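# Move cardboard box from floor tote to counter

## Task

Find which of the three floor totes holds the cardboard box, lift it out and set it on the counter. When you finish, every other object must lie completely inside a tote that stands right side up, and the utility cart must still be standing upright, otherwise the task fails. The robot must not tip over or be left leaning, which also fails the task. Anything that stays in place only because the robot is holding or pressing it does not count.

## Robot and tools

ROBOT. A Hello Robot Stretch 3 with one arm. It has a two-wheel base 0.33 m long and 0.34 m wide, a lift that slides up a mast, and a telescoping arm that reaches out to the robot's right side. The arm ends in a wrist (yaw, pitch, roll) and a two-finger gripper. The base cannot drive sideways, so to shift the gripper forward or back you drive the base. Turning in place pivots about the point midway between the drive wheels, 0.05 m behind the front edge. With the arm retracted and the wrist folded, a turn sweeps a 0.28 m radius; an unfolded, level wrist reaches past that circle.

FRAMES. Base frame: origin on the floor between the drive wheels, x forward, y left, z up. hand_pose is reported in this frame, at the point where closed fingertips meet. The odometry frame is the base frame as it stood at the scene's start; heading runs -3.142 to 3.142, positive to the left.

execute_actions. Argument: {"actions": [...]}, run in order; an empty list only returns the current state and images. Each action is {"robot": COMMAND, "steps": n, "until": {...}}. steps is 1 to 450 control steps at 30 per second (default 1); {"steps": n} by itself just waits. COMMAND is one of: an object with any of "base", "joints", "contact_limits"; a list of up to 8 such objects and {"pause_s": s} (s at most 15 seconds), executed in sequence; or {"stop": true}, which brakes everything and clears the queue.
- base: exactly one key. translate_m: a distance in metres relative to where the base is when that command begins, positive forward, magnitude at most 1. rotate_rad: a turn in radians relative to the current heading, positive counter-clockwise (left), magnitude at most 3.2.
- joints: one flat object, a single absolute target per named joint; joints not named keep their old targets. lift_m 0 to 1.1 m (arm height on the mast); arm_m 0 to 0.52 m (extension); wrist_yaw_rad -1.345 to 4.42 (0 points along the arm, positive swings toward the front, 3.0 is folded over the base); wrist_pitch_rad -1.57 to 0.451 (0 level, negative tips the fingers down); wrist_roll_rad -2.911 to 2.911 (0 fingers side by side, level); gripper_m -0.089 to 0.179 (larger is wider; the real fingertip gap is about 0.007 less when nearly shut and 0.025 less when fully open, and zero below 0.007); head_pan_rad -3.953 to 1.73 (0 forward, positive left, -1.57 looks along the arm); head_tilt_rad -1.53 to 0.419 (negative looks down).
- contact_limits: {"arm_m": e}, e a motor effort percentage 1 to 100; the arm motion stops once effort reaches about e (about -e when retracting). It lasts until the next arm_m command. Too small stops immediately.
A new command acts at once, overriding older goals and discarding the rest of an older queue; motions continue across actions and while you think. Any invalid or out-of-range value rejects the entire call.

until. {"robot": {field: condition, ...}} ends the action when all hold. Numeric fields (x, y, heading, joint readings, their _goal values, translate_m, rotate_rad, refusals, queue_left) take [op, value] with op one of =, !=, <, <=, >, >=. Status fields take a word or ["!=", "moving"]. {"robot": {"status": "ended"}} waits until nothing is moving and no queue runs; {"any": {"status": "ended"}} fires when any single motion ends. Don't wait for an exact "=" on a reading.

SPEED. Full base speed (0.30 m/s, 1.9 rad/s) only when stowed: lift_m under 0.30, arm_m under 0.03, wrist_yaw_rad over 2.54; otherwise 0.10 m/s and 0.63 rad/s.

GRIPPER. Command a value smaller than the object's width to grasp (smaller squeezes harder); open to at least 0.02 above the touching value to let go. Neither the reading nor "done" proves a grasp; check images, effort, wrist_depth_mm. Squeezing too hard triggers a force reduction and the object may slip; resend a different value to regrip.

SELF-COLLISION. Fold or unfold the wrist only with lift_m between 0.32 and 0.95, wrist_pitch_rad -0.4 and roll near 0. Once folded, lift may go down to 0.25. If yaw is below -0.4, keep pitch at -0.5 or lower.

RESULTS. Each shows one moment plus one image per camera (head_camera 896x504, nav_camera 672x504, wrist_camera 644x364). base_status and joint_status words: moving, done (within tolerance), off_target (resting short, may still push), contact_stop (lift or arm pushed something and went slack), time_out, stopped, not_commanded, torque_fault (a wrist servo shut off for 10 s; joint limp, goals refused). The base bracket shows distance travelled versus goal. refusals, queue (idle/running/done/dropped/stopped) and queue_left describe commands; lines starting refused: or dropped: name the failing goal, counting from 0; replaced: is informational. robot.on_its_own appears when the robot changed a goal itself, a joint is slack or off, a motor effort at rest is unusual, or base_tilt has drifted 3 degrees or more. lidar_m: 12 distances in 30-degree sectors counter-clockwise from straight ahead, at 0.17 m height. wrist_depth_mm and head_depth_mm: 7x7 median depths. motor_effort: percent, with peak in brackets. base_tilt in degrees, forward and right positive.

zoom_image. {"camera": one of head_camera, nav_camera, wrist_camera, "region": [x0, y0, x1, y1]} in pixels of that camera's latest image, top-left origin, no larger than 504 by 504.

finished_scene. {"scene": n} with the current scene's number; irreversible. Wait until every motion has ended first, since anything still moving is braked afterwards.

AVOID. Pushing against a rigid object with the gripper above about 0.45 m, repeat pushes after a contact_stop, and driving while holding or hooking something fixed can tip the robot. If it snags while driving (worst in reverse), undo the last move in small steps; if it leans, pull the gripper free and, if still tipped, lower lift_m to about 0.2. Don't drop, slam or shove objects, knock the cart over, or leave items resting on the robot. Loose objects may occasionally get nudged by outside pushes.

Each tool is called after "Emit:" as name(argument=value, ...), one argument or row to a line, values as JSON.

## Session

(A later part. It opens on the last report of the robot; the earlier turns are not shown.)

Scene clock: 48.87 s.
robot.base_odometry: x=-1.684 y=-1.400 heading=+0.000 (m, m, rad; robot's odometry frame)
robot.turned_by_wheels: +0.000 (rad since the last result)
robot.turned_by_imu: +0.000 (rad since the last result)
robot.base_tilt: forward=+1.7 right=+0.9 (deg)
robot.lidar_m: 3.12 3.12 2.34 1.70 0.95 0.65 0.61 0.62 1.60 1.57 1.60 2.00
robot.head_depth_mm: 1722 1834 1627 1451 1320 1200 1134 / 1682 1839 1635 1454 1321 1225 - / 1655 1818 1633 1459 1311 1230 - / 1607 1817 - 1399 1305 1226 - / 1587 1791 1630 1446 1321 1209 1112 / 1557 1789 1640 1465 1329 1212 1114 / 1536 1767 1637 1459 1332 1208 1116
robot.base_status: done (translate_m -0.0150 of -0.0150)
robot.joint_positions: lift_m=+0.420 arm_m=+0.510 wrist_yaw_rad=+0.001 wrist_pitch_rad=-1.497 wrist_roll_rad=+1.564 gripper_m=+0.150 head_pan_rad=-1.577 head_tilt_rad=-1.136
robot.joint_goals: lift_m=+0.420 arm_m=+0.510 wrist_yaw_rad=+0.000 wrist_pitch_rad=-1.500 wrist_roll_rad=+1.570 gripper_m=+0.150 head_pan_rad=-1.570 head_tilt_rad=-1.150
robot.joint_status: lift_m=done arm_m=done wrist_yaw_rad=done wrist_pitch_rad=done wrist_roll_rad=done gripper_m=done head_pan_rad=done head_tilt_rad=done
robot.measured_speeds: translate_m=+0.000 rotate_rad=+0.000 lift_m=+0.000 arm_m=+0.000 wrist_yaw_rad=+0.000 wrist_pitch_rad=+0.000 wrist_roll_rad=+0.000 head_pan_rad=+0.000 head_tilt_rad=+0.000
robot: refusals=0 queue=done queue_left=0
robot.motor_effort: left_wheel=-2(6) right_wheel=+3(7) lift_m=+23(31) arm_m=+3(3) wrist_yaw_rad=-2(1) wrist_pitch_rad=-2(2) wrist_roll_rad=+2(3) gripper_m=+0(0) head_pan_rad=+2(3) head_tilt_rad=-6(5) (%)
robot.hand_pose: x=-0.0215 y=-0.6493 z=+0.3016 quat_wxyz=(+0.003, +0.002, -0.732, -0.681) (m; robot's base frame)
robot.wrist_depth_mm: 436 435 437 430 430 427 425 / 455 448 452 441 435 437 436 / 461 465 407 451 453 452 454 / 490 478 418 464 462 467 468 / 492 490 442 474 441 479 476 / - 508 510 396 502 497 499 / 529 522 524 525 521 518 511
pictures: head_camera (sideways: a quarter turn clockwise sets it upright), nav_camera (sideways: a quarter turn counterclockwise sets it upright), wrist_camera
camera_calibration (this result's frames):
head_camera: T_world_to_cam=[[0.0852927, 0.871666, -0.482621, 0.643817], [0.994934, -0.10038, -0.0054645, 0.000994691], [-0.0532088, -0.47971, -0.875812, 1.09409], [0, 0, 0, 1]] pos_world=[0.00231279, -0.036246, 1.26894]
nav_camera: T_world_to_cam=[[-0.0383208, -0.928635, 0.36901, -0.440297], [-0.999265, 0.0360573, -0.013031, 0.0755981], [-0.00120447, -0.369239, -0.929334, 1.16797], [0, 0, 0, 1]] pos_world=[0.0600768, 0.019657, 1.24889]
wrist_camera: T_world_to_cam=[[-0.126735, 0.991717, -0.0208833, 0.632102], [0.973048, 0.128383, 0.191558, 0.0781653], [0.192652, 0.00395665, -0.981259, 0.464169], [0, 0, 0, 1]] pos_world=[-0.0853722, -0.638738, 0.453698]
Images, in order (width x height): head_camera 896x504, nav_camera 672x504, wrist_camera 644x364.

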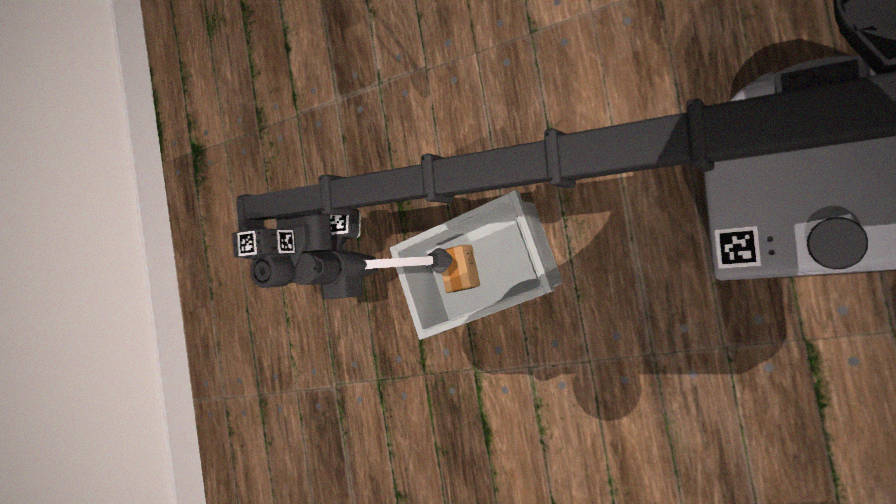

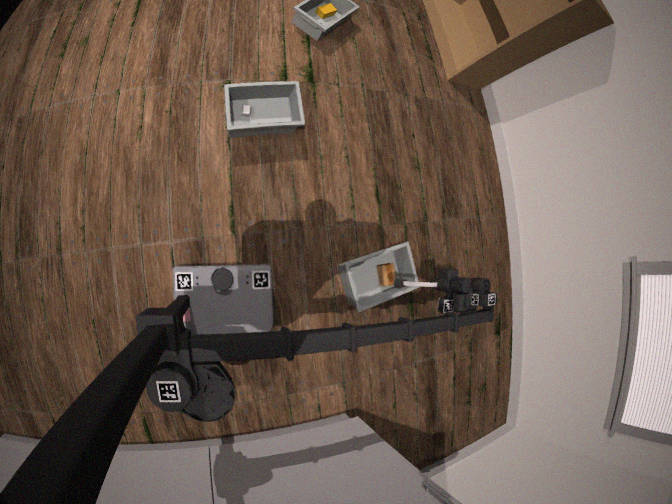

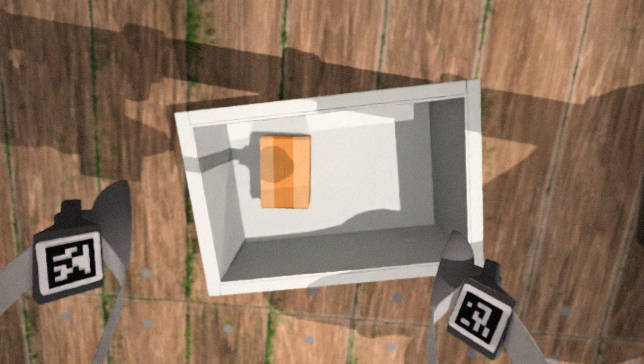

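Emit:
execute_actions(
  actions=[
    {"robot":{"base":{"translate_m":0.01},"joints":{"arm_m":0.52,"wrist_roll_rad":1.45,"wrist_pitch_rad":-1.43,"gripper_m":0.125,"lift_m":0.30}},"steps":450,"until":{"robot":{"status":"ended"}}},
  ],
)

Scene clock: 51.90 s.
robot.base_odometry: x=-1.674 y=-1.400 heading=+0.000 (m, m, rad; robot's odometry frame)
robot.turned_by_wheels: +0.000 (rad since the last result)
robot.turned_by_imu: +0.000 (rad since the last result)
robot.base_tilt: forward=+1.6 right=+0.9 (deg)
robot.lidar_m: 3.11 3.13 2.34 1.70 0.96 0.66 0.62 0.63 1.62 1.57 1.60 2.00
robot.head_depth_mm: 1725 1838 1620 1455 1313 1207 1133 / 1670 1839 1623 1454 1318 1218 - / 1650 1823 1641 1460 1324 1221 - / 1614 1814 1682 1398 1306 1227 - / 1588 1792 1642 1436 1318 1207 1112 / 1554 1787 1638 1453 1326 1215 1114 / 1531 1764 1639 1458 1325 1213 1116
robot.base_status: done (translate_m +0.0100 of +0.0100)
robot.joint_positions: lift_m=+0.300 arm_m=+0.518 wrist_yaw_rad=+0.001 wrist_pitch_rad=-1.430 wrist_roll_rad=+1.457 gripper_m=+0.125 head_pan_rad=-1.577 head_tilt_rad=-1.136
robot.joint_goals: lift_m=+0.300 arm_m=+0.520 wrist_yaw_rad=+0.000 wrist_pitch_rad=-1.430 wrist_roll_rad=+1.450 gripper_m=+0.125 head_pan_rad=-1.570 head_tilt_rad=-1.150
robot.joint_status: lift_m=done arm_m=done wrist_yaw_rad=done wrist_pitch_rad=done wrist_roll_rad=done gripper_m=done head_pan_rad=done head_tilt_rad=done
robot.measured_speeds: translate_m=+0.000 rotate_rad=+0.000 lift_m=+0.000 arm_m=+0.000 wrist_yaw_rad=+0.000 wrist_pitch_rad=+0.000 wrist_roll_rad=+0.000 head_pan_rad=+0.000 head_tilt_rad=+0.000
robot: refusals=0 queue=done queue_left=0
robot.motor_effort: left_wheel=-2(3) right_wheel=+3(9) lift_m=+23(24) arm_m=+3(5) wrist_yaw_rad=-2(1) wrist_pitch_rad=+0(2) wrist_roll_rad=-3(3) gripper_m=+0(80) head_pan_rad=+2(3) head_tilt_rad=-6(6) (%)
robot.hand_pose: x=-0.0215 y=-0.6748 z=+0.1818 quat_wxyz=(+0.044, +0.037, -0.754, -0.655) (m; robot's base frame)
robot.wrist_depth_mm: 339 333 325 320 315 308 300 / 350 342 331 324 320 310 307 / 362 350 288 331 328 313 214 / 371 364 319 294 336 329 226 / 383 304 322 345 345 334 238 / 394 385 304 340 341 310 237 / 407 399 258 258 253 257 250
pictures: head_camera (sideways: a quarter turn clockwise sets it upright), nav_camera (sideways: a quarter turn counterclockwise sets it upright), wrist_camera
camera_calibration (this result's frames):
head_camera: T_world_to_cam=[[0.0852682, 0.871669, -0.482621, 0.643816], [0.994937, -0.100352, -0.00546454, 0.000994732], [-0.0531953, -0.479711, -0.875812, 1.09409], [0, 0, 0, 1]] pos_world=[0.00231381, -0.0362461, 1.26894]
nav_camera: T_world_to_cam=[[-0.0382946, -0.928636, 0.36901, -0.440297], [-0.999266, 0.0360291, -0.013031, 0.0755981], [-0.00119408, -0.369238, -0.929334, 1.16797], [0, 0, 0, 1]] pos_world=[0.0600762, 0.0196585, 1.24889]
wrist_camera: T_world_to_cam=[[-0.231853, 0.969076, -0.0844769, 0.648918], [0.955275, 0.243215, 0.168214, 0.185728], [0.183558, -0.0416977, -0.982124, 0.315891], [0, 0, 0, 1]] pos_world=[-0.0849523, -0.66085, 0.333821]
Images, in order (width x height): head_camera 896x504, nav_camera 672x504, wrist_camera 644x364.

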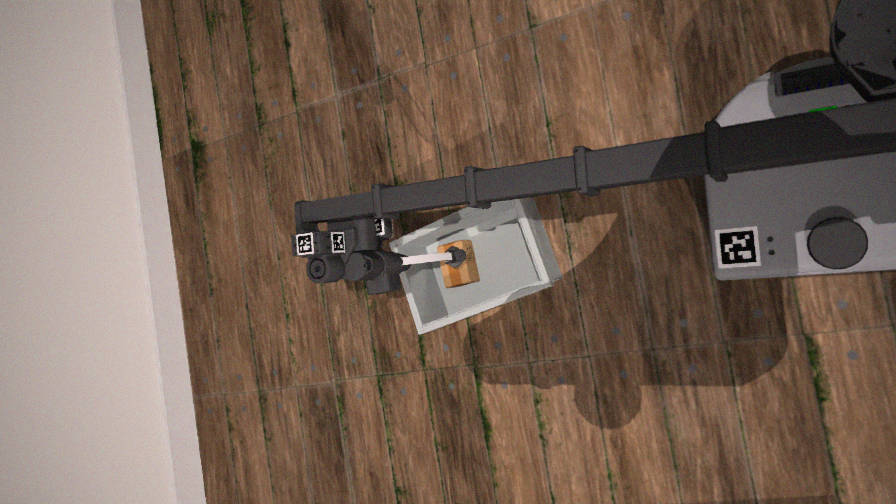

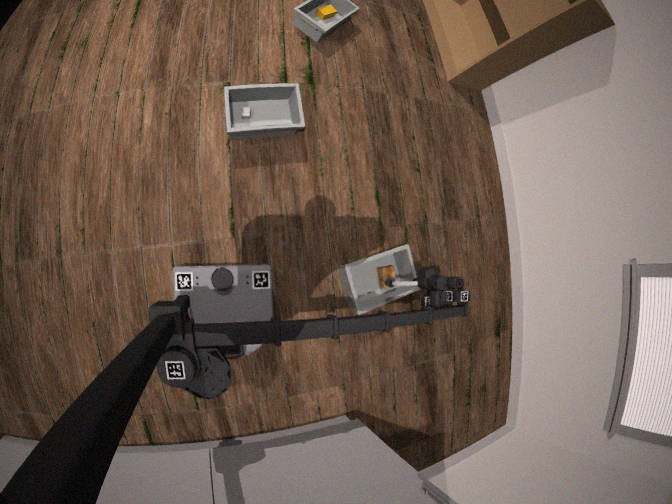

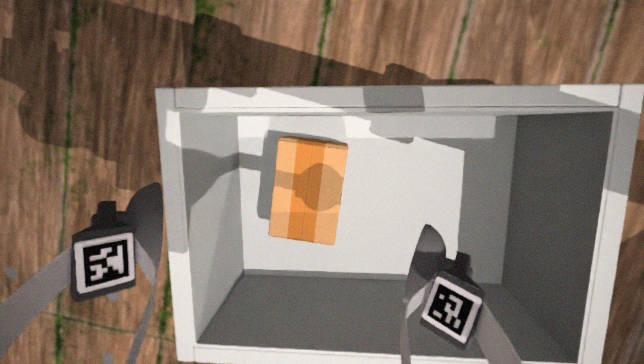

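Emit:
execute_actions(
  actions=[
    {"robot":{"joints":{"wrist_roll_rad":1.51,"gripper_m":0.105,"lift_m":0.21}},"steps":450,"until":{"robot":{"status":"ended"}}},
  ],
)

Scene clock: 54.13 s.
robot.base_odometry: x=-1.674 y=-1.400 heading=+0.000 (m, m, rad; robot's odometry frame)
robot.turned_by_wheels: +0.000 (rad since the last result)
robot.turned_by_imu: +0.000 (rad since the last result)
robot.base_tilt: forward=+1.7 right=+0.9 (deg)
robot.lidar_m: 3.11 3.13 2.34 1.71 0.96 0.66 0.62 0.63 1.62 1.58 1.59 2.00
robot.head_depth_mm: 1723 1835 1620 1452 1318 1203 1131 / 1686 1833 1623 1452 1317 1222 - / 1646 1809 1627 1456 1319 1240 - / 1621 1817 1676 1388 1311 1225 - / 1594 1783 1635 1440 1319 1204 1112 / 1558 1774 1627 1467 1326 1209 1114 / 1523 1754 1641 1466 1325 1216 1115
robot.base_status: done (translate_m +0.0100 of +0.0100)
robot.joint_positions: lift_m=+0.210 arm_m=+0.518 wrist_yaw_rad=+0.001 wrist_pitch_rad=-1.430 wrist_roll_rad=+1.504 gripper_m=+0.105 head_pan_rad=-1.577 head_tilt_rad=-1.136
robot.joint_goals: lift_m=+0.210 arm_m=+0.520 wrist_yaw_rad=+0.000 wrist_pitch_rad=-1.430 wrist_roll_rad=+1.510 gripper_m=+0.105 head_pan_rad=-1.570 head_tilt_rad=-1.150
robot.joint_status: lift_m=done arm_m=done wrist_yaw_rad=done wrist_pitch_rad=done wrist_roll_rad=done gripper_m=done head_pan_rad=done head_tilt_rad=done
robot.measured_speeds: translate_m=+0.000 rotate_rad=+0.000 lift_m=+0.000 arm_m=+0.000 wrist_yaw_rad=+0.000 wrist_pitch_rad=+0.000 wrist_roll_rad=+0.000 head_pan_rad=+0.000 head_tilt_rad=+0.000
robot: refusals=0 queue=done queue_left=0
robot.motor_effort: left_wheel=-2(2) right_wheel=+4(4) lift_m=+22(25) arm_m=+3(3) wrist_yaw_rad=-1(2) wrist_pitch_rad=+0(0) wrist_roll_rad=+2(3) gripper_m=+0(73) head_pan_rad=+3(2) head_tilt_rad=-6(5) (%)
robot.hand_pose: x=-0.0215 y=-0.6748 z=+0.0918 quat_wxyz=(+0.026, +0.022, -0.754, -0.655) (m; robot's base frame)
robot.wrist_depth_mm: 250 244 238 233 229 223 218 / 132 129 126 123 120 118 115 / 136 173 246 243 238 233 210 / 140 176 240 199 245 238 211 / 144 - 238 206 252 246 213 / 285 177 268 262 256 251 215 / 153 176 253 257 242 246 216
pictures: head_camera (sideways: a quarter turn clockwise sets it upright), nav_camera (sideways: a quarter turn counterclockwise sets it upright), wrist_camera
camera_calibration (this result's frames):
head_camera: T_world_to_cam=[[0.0852683, 0.871669, -0.482621, 0.643816], [0.994937, -0.100352, -0.00546454, 0.000994732], [-0.0531953, -0.479711, -0.875812, 1.09409], [0, 0, 0, 1]] pos_world=[0.00231381, -0.0362461, 1.26894]
nav_camera: T_world_to_cam=[[-0.0382948, -0.928636, 0.36901, -0.440297], [-0.999266, 0.0360293, -0.013031, 0.0755981], [-0.00119412, -0.369238, -0.929334, 1.16797], [0, 0, 0, 1]] pos_world=[0.0600762, 0.0196585, 1.24889]
wrist_camera: T_world_to_cam=[[-0.186399, 0.978696, -0.0860763, 0.648985], [0.964355, 0.199006, 0.174401, 0.170668], [0.187815, -0.0504999, -0.980905, 0.221534], [0, 0, 0, 1]] pos_world=[-0.0852214, -0.657935, 0.243401]
Images, in order (width x height): head_camera 896x504, nav_camera 672x504, wrist_camera 644x364.

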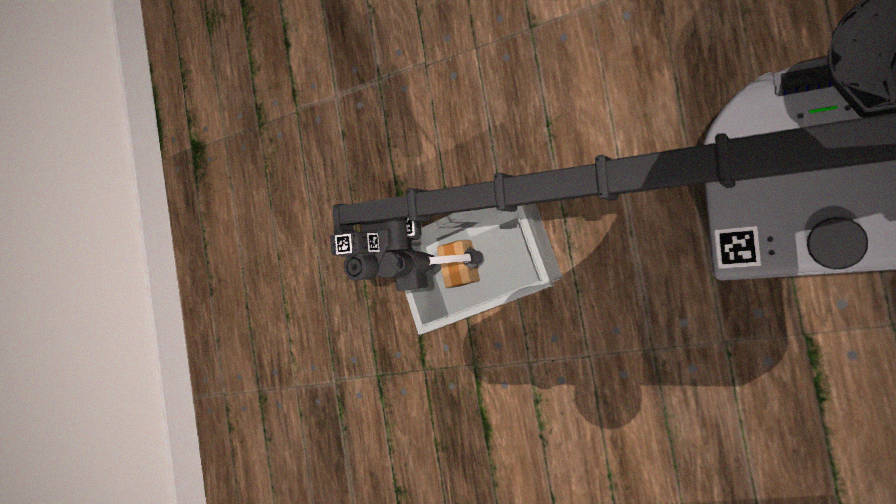

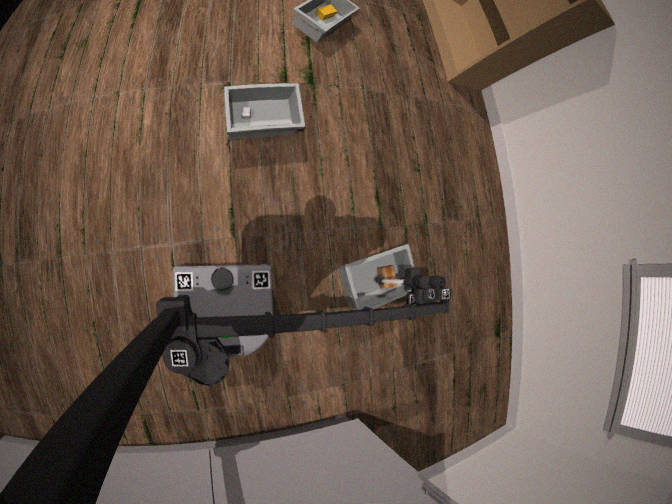

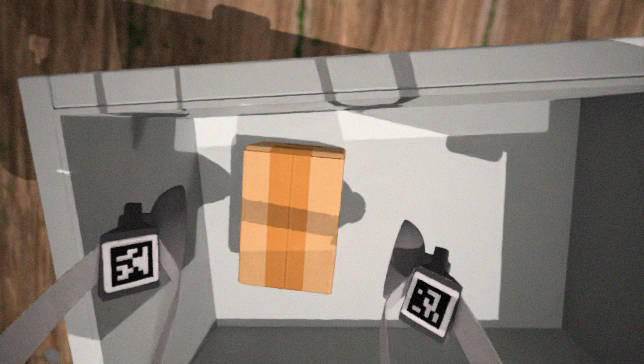

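Emit:
execute_actions(
  actions=[
    {"robot":{"joints":{"lift_m":0.145}},"steps":450,"until":{"robot":{"status":"ended"}}},
  ],
)

Scene clock: 55.77 s.
robot.base_odometry: x=-1.674 y=-1.400 heading=+0.000 (m, m, rad; robot's odometry frame)
robot.turned_by_wheels: +0.000 (rad since the last result)
robot.turned_by_imu: +0.000 (rad since the last result)
robot.base_tilt: forward=+1.7 right=+0.9 (deg)
robot.lidar_m: 3.11 3.12 2.32 1.70 0.96 0.66 0.62 0.63 1.62 1.57 1.60 2.01
robot.head_depth_mm: 1725 1842 1621 1449 1316 1201 1119 / 1689 1828 1622 1458 1316 1217 - / 1649 1814 1636 1455 1320 1230 - / 1620 1807 1655 1404 1315 1223 - / 1587 1784 1631 1438 1326 1211 1119 / 1553 1783 1642 1469 1323 1212 1109 / 1525 1763 1637 1463 1329 1215 1118
robot.base_status: done (translate_m +0.0100 of +0.0100)
robot.joint_positions: lift_m=+0.145 arm_m=+0.518 wrist_yaw_rad=+0.001 wrist_pitch_rad=-1.430 wrist_roll_rad=+1.504 gripper_m=+0.105 head_pan_rad=-1.577 head_tilt_rad=-1.136
robot.joint_goals: lift_m=+0.145 arm_m=+0.520 wrist_yaw_rad=+0.000 wrist_pitch_rad=-1.430 wrist_roll_rad=+1.510 gripper_m=+0.105 head_pan_rad=-1.570 head_tilt_rad=-1.150
robot.joint_status: lift_m=done arm_m=done wrist_yaw_rad=done wrist_pitch_rad=done wrist_roll_rad=done gripper_m=done head_pan_rad=done head_tilt_rad=done
robot.measured_speeds: translate_m=+0.000 rotate_rad=+0.000 lift_m=+0.000 arm_m=+0.000 wrist_yaw_rad=+0.000 wrist_pitch_rad=+0.000 wrist_roll_rad=+0.000 head_pan_rad=+0.000 head_tilt_rad=+0.000
robot: refusals=0 queue=done queue_left=0
robot.motor_effort: left_wheel=-2(2) right_wheel=+4(4) lift_m=+22(22) arm_m=+3(3) wrist_yaw_rad=-2(2) wrist_pitch_rad=+0(0) wrist_roll_rad=+2(2) gripper_m=+0(0) head_pan_rad=+2(3) head_tilt_rad=-6(5) (%)
robot.hand_pose: x=-0.0215 y=-0.6748 z=+0.0268 quat_wxyz=(+0.026, +0.022, -0.754, -0.655) (m; robot's base frame)
robot.wrist_depth_mm: - 60 59 58 57 56 54 / - 62 61 60 66 74 83 / 139 172 181 179 173 171 166 / 138 177 135 134 178 174 171 / 137 - 138 136 183 179 175 / - 178 142 142 190 185 180 / 136 176 148 146 196 189 186
pictures: head_camera (sideways: a quarter turn clockwise sets it upright), nav_camera (sideways: a quarter turn counterclockwise sets it upright), wrist_camera
camera_calibration (this result's frames):
head_camera: T_world_to_cam=[[0.0852681, 0.871669, -0.482621, 0.643816], [0.994937, -0.100352, -0.00546454, 0.000994732], [-0.0531952, -0.479711, -0.875812, 1.09409], [0, 0, 0, 1]] pos_world=[0.00231382, -0.0362461, 1.26894]
nav_camera: T_world_to_cam=[[-0.0382945, -0.928636, 0.36901, -0.440297], [-0.999266, 0.036029, -0.013031, 0.0755981], [-0.00119403, -0.369238, -0.929334, 1.16797], [0, 0, 0, 1]] pos_world=[0.0600762, 0.0196585, 1.24889]
wrist_camera: T_world_to_cam=[[-0.186382, 0.978692, -0.0861624, 0.643416], [0.964358, 0.199005, 0.174386, 0.182], [0.187817, -0.0505889, -0.9809, 0.157757], [0, 0, 0, 1]] pos_world=[-0.0852215, -0.657944, 0.178444]
Images, in order (width x height): head_camera 896x504, nav_camera 672x504, wrist_camera 644x364.

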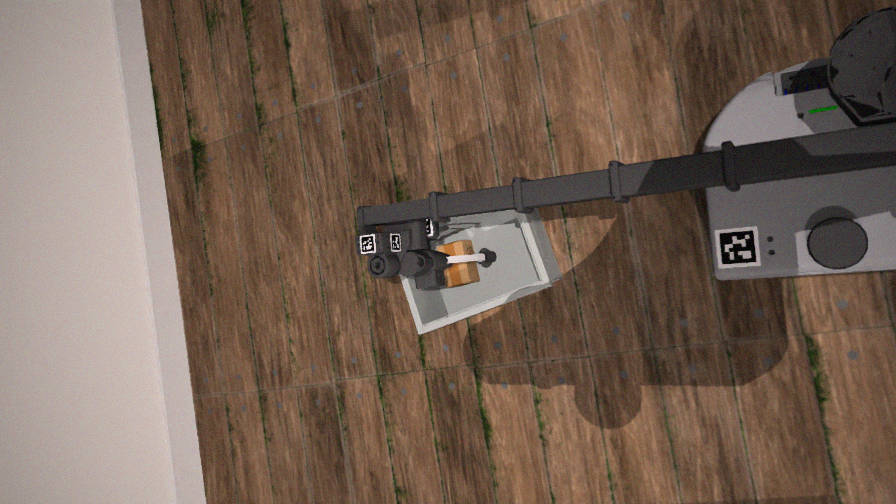

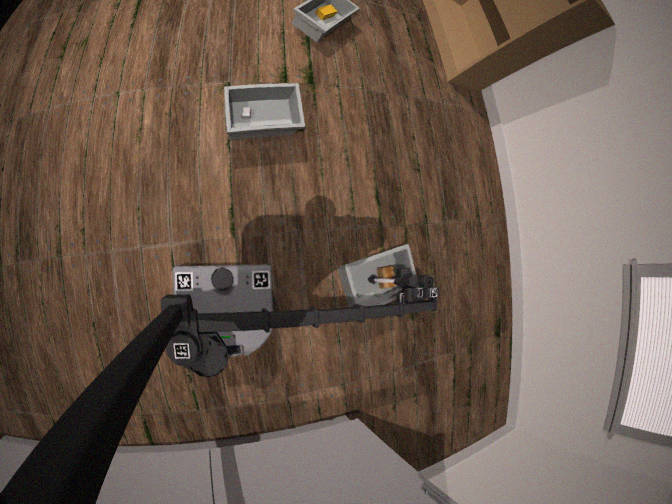

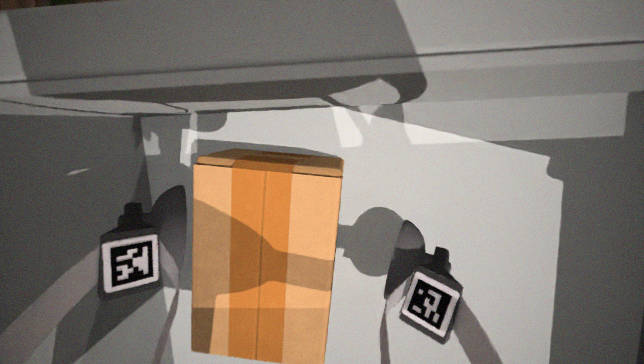

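Emit:
execute_actions(
  actions=[
    {"robot":[{"joints":{"gripper_m":0.02}},{"pause_s":0.5},{"joints":{"lift_m":0.35}}],"steps":450,"until":{"robot":{"status":"ended"}}},
  ],
)

Scene clock: 60.37 s.
robot.base_odometry: x=-1.674 y=-1.400 heading=+0.000 (m, m, rad; robot's odometry frame)
robot.turned_by_wheels: +0.000 (rad since the last result)
robot.turned_by_imu: +0.000 (rad since the last result)
robot.base_tilt: forward=+1.7 right=+0.9 (deg)
robot.lidar_m: 3.12 3.12 2.34 1.70 0.96 0.66 0.62 0.63 1.62 1.57 1.60 2.00
robot.head_depth_mm: 1721 1836 1625 1451 1312 1211 1135 / 1688 1834 1628 1458 1324 1220 - / 1650 1827 1660 1471 1315 1239 - / 1610 1817 1711 1413 1306 1223 - / 1587 1798 1637 1445 1323 1206 1111 / 1558 1777 1644 1462 1325 1212 1116 / 1527 1745 1645 1469 1324 1213 1118
robot.base_status: done (translate_m +0.0100 of +0.0100)
robot.joint_positions: lift_m=+0.350 arm_m=+0.518 wrist_yaw_rad=+0.001 wrist_pitch_rad=-1.430 wrist_roll_rad=+1.504 gripper_m=+0.021 head_pan_rad=-1.577 head_tilt_rad=-1.136
robot.joint_goals: lift_m=+0.350 arm_m=+0.520 wrist_yaw_rad=+0.000 wrist_pitch_rad=-1.430 wrist_roll_rad=+1.510 gripper_m=+0.020 head_pan_rad=-1.570 head_tilt_rad=-1.150
robot.joint_status: lift_m=done arm_m=done wrist_yaw_rad=done wrist_pitch_rad=done wrist_roll_rad=done gripper_m=done head_pan_rad=done head_tilt_rad=done
robot.measured_speeds: translate_m=+0.000 rotate_rad=+0.000 lift_m=+0.000 arm_m=+0.000 wrist_yaw_rad=+0.000 wrist_pitch_rad=+0.000 wrist_roll_rad=+0.000 head_pan_rad=+0.000 head_tilt_rad=+0.000
robot: refusals=0 queue=done queue_left=0
robot.motor_effort: left_wheel=-1(1) right_wheel=+4(4) lift_m=+33(36) arm_m=+3(3) wrist_yaw_rad=-1(1) wrist_pitch_rad=+0(3) wrist_roll_rad=+2(2) gripper_m=-16(91) head_pan_rad=+3(3) head_tilt_rad=-5(5) (%)
robot.hand_pose: x=-0.0215 y=-0.6747 z=+0.2314 quat_wxyz=(+0.026, +0.022, -0.754, -0.656) (m; robot's base frame)
robot.wrist_depth_mm: 391 380 375 370 362 352 344 / 403 400 383 376 361 356 353 / 419 404 293 385 375 338 357 / 424 417 133 129 387 342 373 / 440 431 134 131 398 345 383 / 456 445 138 136 338 306 389 / 470 452 143 140 429 413 408
pictures: head_camera (sideways: a quarter turn clockwise sets it upright), nav_camera (sideways: a quarter turn counterclockwise sets it upright), wrist_camera
camera_calibration (this result's frames):
head_camera: T_world_to_cam=[[0.0852682, 0.871669, -0.482621, 0.643816], [0.994937, -0.100352, -0.00546453, 0.000994717], [-0.0531953, -0.479712, -0.875812, 1.09409], [0, 0, 0, 1]] pos_world=[0.00231381, -0.0362461, 1.26894]
nav_camera: T_world_to_cam=[[-0.0382946, -0.928636, 0.36901, -0.440297], [-0.999266, 0.0360291, -0.013031, 0.0755981], [-0.00119408, -0.369238, -0.929334, 1.16797], [0, 0, 0, 1]] pos_world=[0.0600762, 0.0196585, 1.24889]
wrist_camera: T_world_to_cam=[[-0.18636, 0.978743, -0.0856306, 0.660813], [0.964362, 0.198889, 0.174497, 0.146205], [0.187818, -0.0500598, -0.980927, 0.358734], [0, 0, 0, 1]] pos_world=[-0.0852216, -0.657887, 0.382965]
Images, in order (width x height): head_camera 896x504, nav_camera 672x504, wrist_camera 644x364.

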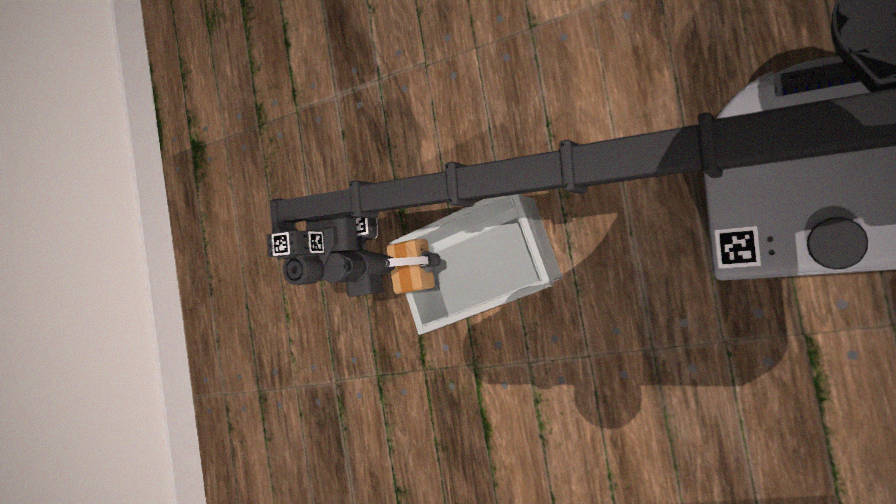

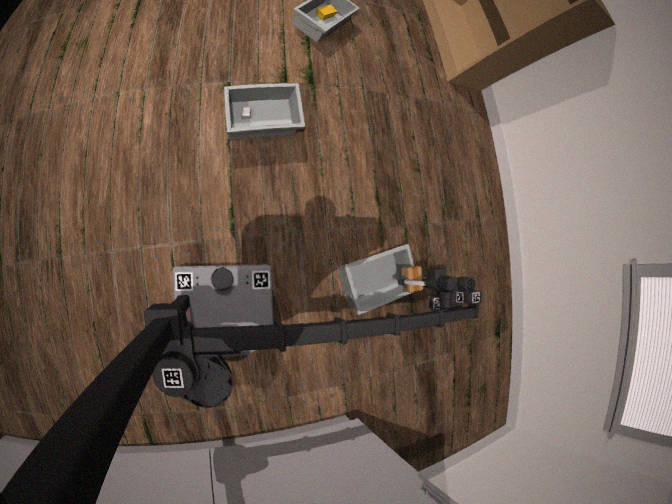

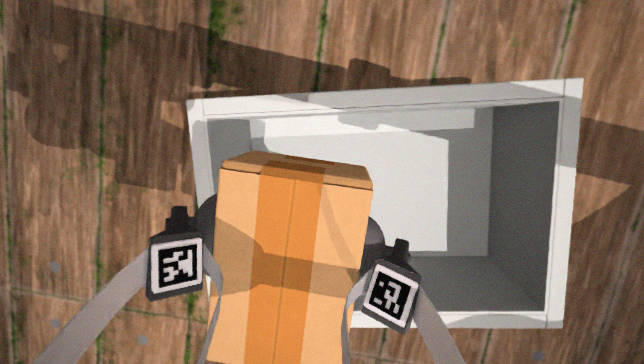

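Emit:
execute_actions(
  actions=[
    {"robot":[{"joints":{"lift_m":1.08,"arm_m":0.05,"head_pan_rad":-1.57,"head_tilt_rad":-0.6}},{"base":{"rotate_rad":-1.57}},{"base":{"translate_m":-0.35}}],"steps":450,"until":{"robot":{"status":"ended"}}},
    {"steps":300,"until":{"robot":{"status":"ended"}}},
  ],
)

Scene clock: 76.03 s.
robot.base_odometry: x=-1.674 y=-1.050 heading=-1.570 (m, m, rad; robot's odometry frame)
robot.turned_by_wheels: -1.570 (rad since the last result)
robot.turned_by_imu: -1.559 (rad since the last result)
robot.base_tilt: forward=+1.7 right=+0.8 (deg)
robot.lidar_m: 1.92 1.87 2.36 3.04 2.80 1.96 1.35 0.99 0.69 0.64 0.65 0.85
robot.head_depth_mm: - - - - - 1022 1211 / - - - - - 1003 686 / 1072 - - - - - - / 1057 - 1095 - - - 300 / 1063 1158 1104 749 758 912 1028 / 1049 1149 1128 761 763 878 1024 / 1029 1129 1139 769 757 858 997
robot.base_status: done (translate_m -0.3500 of -0.3500)
robot.joint_positions: lift_m=+1.080 arm_m=+0.050 wrist_yaw_rad=+0.001 wrist_pitch_rad=-1.429 wrist_roll_rad=+1.504 gripper_m=+0.021 head_pan_rad=-1.577 head_tilt_rad=-0.606
robot.joint_goals: lift_m=+1.080 arm_m=+0.050 wrist_yaw_rad=+0.000 wrist_pitch_rad=-1.430 wrist_roll_rad=+1.510 gripper_m=+0.020 head_pan_rad=-1.570 head_tilt_rad=-0.600
robot.joint_status: lift_m=done arm_m=done wrist_yaw_rad=done wrist_pitch_rad=done wrist_roll_rad=done gripper_m=done head_pan_rad=done head_tilt_rad=done
robot.measured_speeds: translate_m=+0.000 rotate_rad=+0.000 lift_m=+0.000 arm_m=+0.000 wrist_yaw_rad=+0.000 wrist_pitch_rad=+0.000 wrist_roll_rad=+0.000 head_pan_rad=+0.000 head_tilt_rad=+0.000
robot: refusals=0 queue=done queue_left=0
robot.motor_effort: left_wheel=+4(7) right_wheel=-4(8) lift_m=+32(31) arm_m=-4(3) wrist_yaw_rad=-1(1) wrist_pitch_rad=+0(0) wrist_roll_rad=+2(2) gripper_m=-16(16) head_pan_rad=+2(4) head_tilt_rad=+3(28) (%)
robot.hand_pose: x=-0.0215 y=-0.2072 z=+0.9614 quat_wxyz=(+0.026, +0.022, -0.755, -0.655) (m; robot's base frame)
robot.wrist_depth_mm: 505 696 - - - - - / 515 721 - - - - - / 534 751 - - - - - / 554 792 132 130 - - - / 561 765 134 131 - - - / 571 807 138 136 - - - / 557 890 143 141 - - -
pictures: head_camera (sideways: a quarter turn clockwise sets it upright), nav_camera (sideways: a quarter turn counterclockwise sets it upright), wrist_camera
camera_calibration (this result's frames):
head_camera: T_world_to_cam=[[0.0830731, 0.508008, -0.857337, 1.13214], [0.995004, -0.0900817, 0.0430354, -0.0621606], [-0.055368, -0.856629, -0.512953, 0.622193], [0, 0, 0, 1]] pos_world=[0.00224911, -0.0477473, 1.29246]
nav_camera: T_world_to_cam=[[-0.0363863, -0.614631, 0.787975, -0.986163], [-0.999331, 0.0252371, -0.0264608, 0.0930966], [-0.00362261, -0.788411, -0.615138, 0.759478], [0, 0, 0, 1]] pos_world=[0.0599028, -0.00969458, 1.24672]
wrist_camera: T_world_to_cam=[[-0.185843, 0.978761, -0.0865377, 0.266675], [0.964453, 0.198545, 0.174387, -0.0741203], [0.187865, -0.0510528, -0.980867, 1.09796], [0, 0, 0, 1]] pos_world=[-0.0852238, -0.190241, 1.11296]
Images, in order (width x height): head_camera 896x504, nav_camera 672x504, wrist_camera 644x364.

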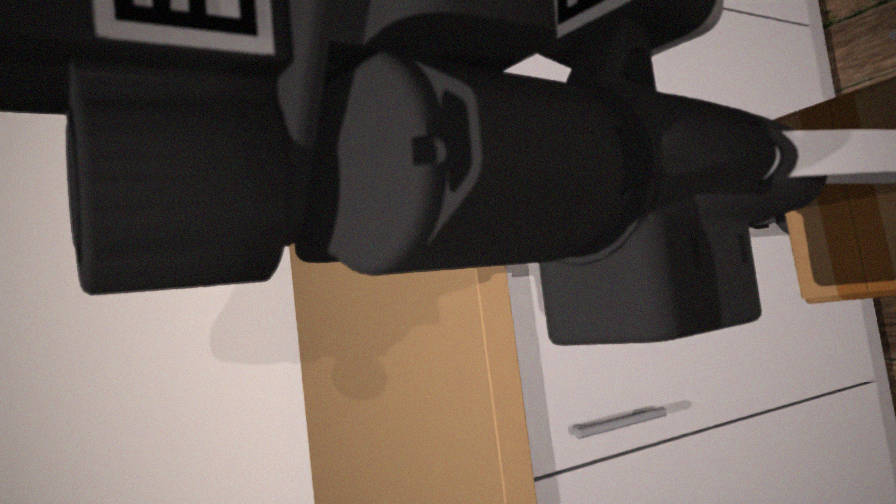

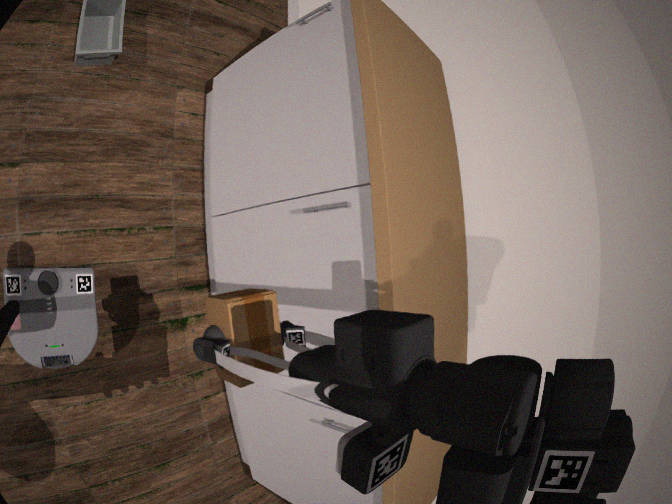

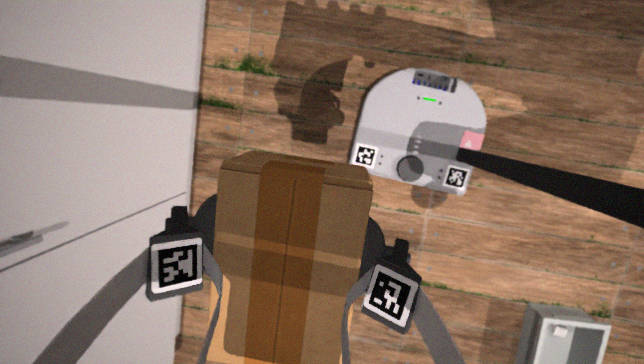

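Emit:
execute_actions(
  actions=[
    {"robot":[{"joints":{"lift_m":1.1,"wrist_pitch_rad":-1.15}},{"joints":{"arm_m":0.52,"head_tilt_rad":-0.75}}],"steps":450,"until":{"robot":{"status":"ended"}}},
  ],
)

Scene clock: 82.53 s.
robot.base_odometry: x=-1.674 y=-1.050 heading=-1.570 (m, m, rad; robot's odometry frame)
robot.turned_by_wheels: +0.000 (rad since the last result)
robot.turned_by_imu: -0.001 (rad since the last result)
robot.base_tilt: forward=+1.7 right=+0.8 (deg)
robot.lidar_m: 1.92 1.88 2.37 3.04 2.79 1.96 1.35 0.99 0.68 0.64 0.66 0.85
robot.head_depth_mm: 1147 1097 768 836 1005 1293 1192 / 1126 1113 772 816 979 1209 1201 / 1102 1130 781 798 951 1171 1203 / - 1105 755 782 924 1133 1216 / 1057 1143 763 765 900 1097 1211 / 1060 1127 807 750 882 1067 1220 / 1047 1118 813 730 860 1039 1222
robot.base_status: done (translate_m -0.3500 of -0.3500)
robot.joint_positions: lift_m=+1.098 arm_m=+0.518 wrist_yaw_rad=+0.001 wrist_pitch_rad=-1.156 wrist_roll_rad=+1.506 gripper_m=+0.021 head_pan_rad=-1.577 head_tilt_rad=-0.741
robot.joint_goals: lift_m=+1.100 arm_m=+0.520 wrist_yaw_rad=+0.000 wrist_pitch_rad=-1.150 wrist_roll_rad=+1.510 gripper_m=+0.020 head_pan_rad=-1.570 head_tilt_rad=-0.750
robot.joint_status: lift_m=done arm_m=done wrist_yaw_rad=done wrist_pitch_rad=done wrist_roll_rad=done gripper_m=done head_pan_rad=done head_tilt_rad=done
robot.measured_speeds: translate_m=+0.000 rotate_rad=+0.000 lift_m=+0.000 arm_m=+0.000 wrist_yaw_rad=+0.000 wrist_pitch_rad=+0.000 wrist_roll_rad=+0.000 head_pan_rad=+0.000 head_tilt_rad=+0.000
robot: refusals=0 queue=done queue_left=0
robot.motor_effort: left_wheel=+3(4) right_wheel=-4(5) lift_m=+32(34) arm_m=+3(3) wrist_yaw_rad=-1(1) wrist_pitch_rad=+3(4) wrist_roll_rad=+1(2) gripper_m=-16(16) head_pan_rad=+3(2) head_tilt_rad=-4(16) (%)
robot.hand_pose: x=-0.0214 y=-0.7438 z=+0.9924 quat_wxyz=(+0.028, +0.018, -0.837, -0.546) (m; robot's base frame)
robot.wrist_depth_mm: 320 287 256 232 212 196 897 / 333 294 261 235 215 197 914 / 342 299 266 240 218 200 947 / 345 305 135 129 221 205 981 / 356 319 134 131 223 211 978 / 367 324 138 135 223 218 989 / 385 327 143 140 237 - -
pictures: head_camera (sideways: a quarter turn clockwise sets it upright), nav_camera (sideways: a quarter turn counterclockwise sets it upright), wrist_camera
camera_calibration (this result's frames):
head_camera: T_world_to_cam=[[0.0837202, 0.618697, -0.781156, 1.03281], [0.994975, -0.0951021, 0.0313127, -0.0468922], [-0.0549165, -0.779852, -0.62355, 0.766076], [0, 0, 0, 1]] pos_world=[0.00225926, -0.046033, 1.28594]
nav_camera: T_world_to_cam=[[-0.0369729, -0.715025, 0.698121, -0.869048], [-0.999311, 0.0286177, -0.0236135, 0.0893852], [-0.00309434, -0.698513, -0.71559, 0.890136], [0, 0, 0, 1]] pos_world=[0.0599468, -0.00217727, 1.24578]
wrist_camera: T_world_to_cam=[[-0.184161, 0.919425, -0.34748, 1.00945], [0.964679, 0.236825, 0.115365, 0.113975], [0.188361, -0.313961, -0.930564, 0.85552], [0, 0, 0, 1]] pos_world=[-0.0851962, -0.686502, 1.13373]
Images, in order (width x height): head_camera 896x504, nav_camera 672x504, wrist_camera 644x364.

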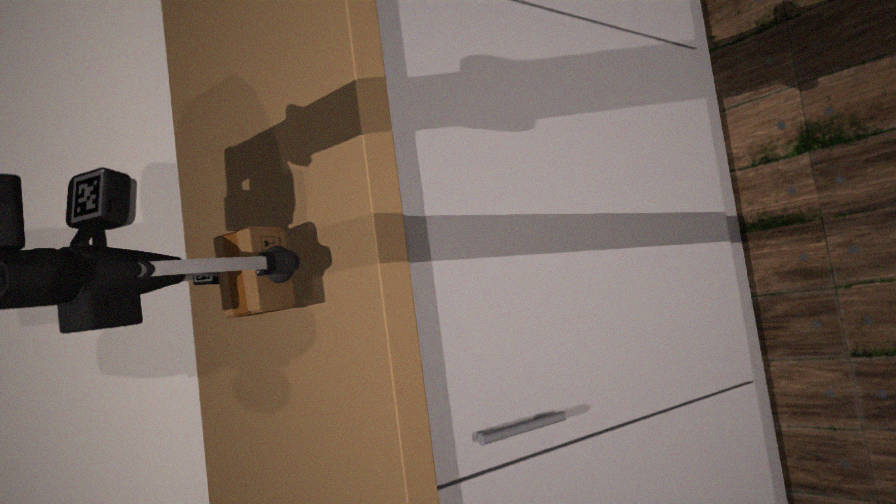

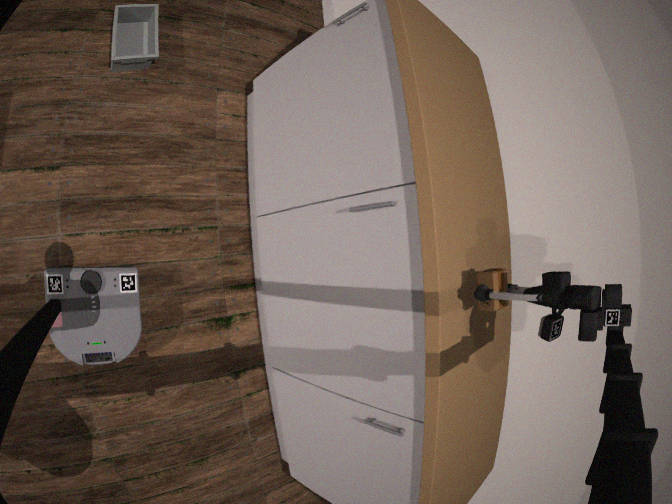

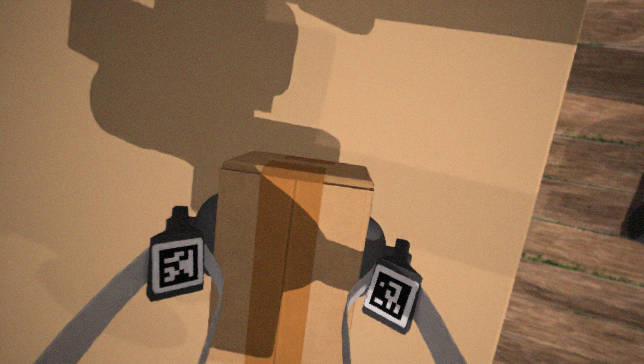

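Emit:
execute_actions(
  actions=[
    {"robot":{"joints":{"lift_m":1.055}},"steps":450,"until":{"robot":{"status":"ended"}}},
  ],
)

Scene clock: 84.03 s.
robot.base_odometry: x=-1.674 y=-1.050 heading=-1.570 (m, m, rad; robot's odometry frame)
robot.turned_by_wheels: +0.000 (rad since the last result)
robot.turned_by_imu: +0.000 (rad since the last result)
robot.base_tilt: forward=+1.7 right=+0.9 (deg)
robot.lidar_m: 1.92 1.88 2.37 3.06 2.79 1.95 1.35 0.99 0.68 0.64 0.66 0.85
robot.head_depth_mm: - 1085 765 834 1000 1294 1193 / 1152 1110 776 820 975 1212 1197 / 1138 1065 782 798 951 1171 1202 / - 1023 735 781 925 1135 1206 / 1071 1092 762 765 903 1103 1217 / 1064 1120 806 751 884 1066 1213 / 1047 1117 815 730 861 1036 1236
robot.base_status: done (translate_m -0.3500 of -0.3500)
robot.joint_positions: lift_m=+1.055 arm_m=+0.518 wrist_yaw_rad=+0.001 wrist_pitch_rad=-1.156 wrist_roll_rad=+1.506 gripper_m=+0.021 head_pan_rad=-1.577 head_tilt_rad=-0.741
robot.joint_goals: lift_m=+1.055 arm_m=+0.520 wrist_yaw_rad=+0.000 wrist_pitch_rad=-1.150 wrist_roll_rad=+1.510 gripper_m=+0.020 head_pan_rad=-1.570 head_tilt_rad=-0.750
robot.joint_status: lift_m=done arm_m=done wrist_yaw_rad=done wrist_pitch_rad=done wrist_roll_rad=done gripper_m=done head_pan_rad=done head_tilt_rad=done
robot.measured_speeds: translate_m=+0.000 rotate_rad=+0.000 lift_m=+0.000 arm_m=+0.000 wrist_yaw_rad=+0.000 wrist_pitch_rad=+0.000 wrist_roll_rad=+0.000 head_pan_rad=+0.000 head_tilt_rad=+0.000
robot: refusals=0 queue=done queue_left=0
robot.motor_effort: left_wheel=+4(3) right_wheel=-4(5) lift_m=+24(32) arm_m=+3(3) wrist_yaw_rad=-1(1) wrist_pitch_rad=+3(2) wrist_roll_rad=+1(1) gripper_m=-16(16) head_pan_rad=+3(2) head_tilt_rad=-4(4) (%)
robot.hand_pose: x=-0.0214 y=-0.7438 z=+0.9495 quat_wxyz=(+0.028, +0.018, -0.837, -0.546) (m; robot's base frame)
robot.wrist_depth_mm: 259 233 207 188 171 158 149 / 263 235 212 190 174 160 851 / 268 242 215 193 177 163 913 / 280 247 134 130 180 164 919 / 282 259 134 131 180 167 924 / 296 261 138 136 180 171 949 / 307 265 143 141 192 177 984
pictures: head_camera (sideways: a quarter turn clockwise sets it upright), nav_camera (sideways: a quarter turn counterclockwise sets it upright), wrist_camera
camera_calibration (this result's frames):
head_camera: T_world_to_cam=[[0.0837204, 0.618697, -0.781156, 1.03281], [0.994975, -0.0951024, 0.0313128, -0.0468922], [-0.0549167, -0.779852, -0.62355, 0.766075], [0, 0, 0, 1]] pos_world=[0.00225924, -0.046033, 1.28594]
nav_camera: T_world_to_cam=[[-0.0369731, -0.715025, 0.698121, -0.869049], [-0.999311, 0.028618, -0.0236135, 0.0893852], [-0.00309459, -0.698513, -0.71559, 0.890136], [0, 0, 0, 1]] pos_world=[0.0599468, -0.00217729, 1.24578]
wrist_camera: T_world_to_cam=[[-0.184161, 0.919425, -0.34748, 0.99455], [0.964679, 0.236825, 0.115365, 0.118921], [0.188361, -0.313961, -0.930564, 0.815627], [0, 0, 0, 1]] pos_world=[-0.0851962, -0.686503, 1.09086]
Images, in order (width x height): head_camera 896x504, nav_camera 672x504, wrist_camera 644x364.

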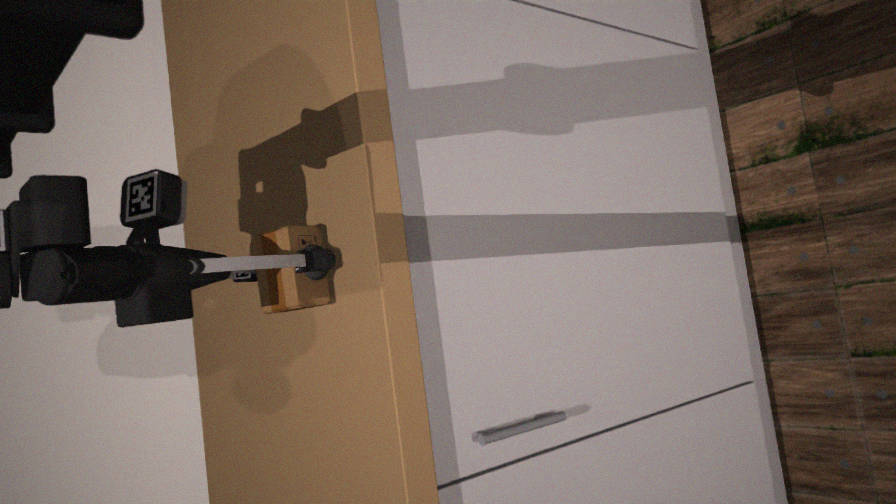

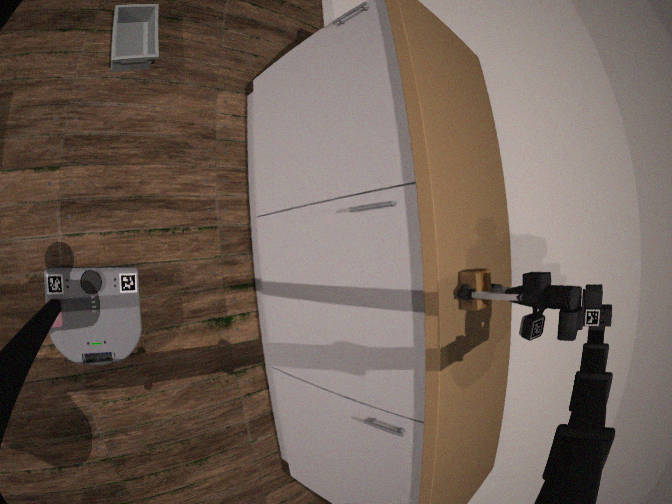

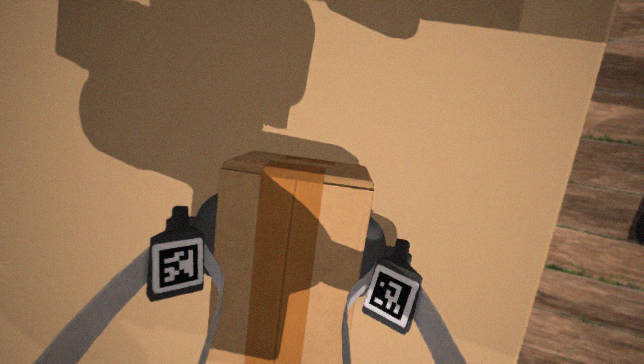

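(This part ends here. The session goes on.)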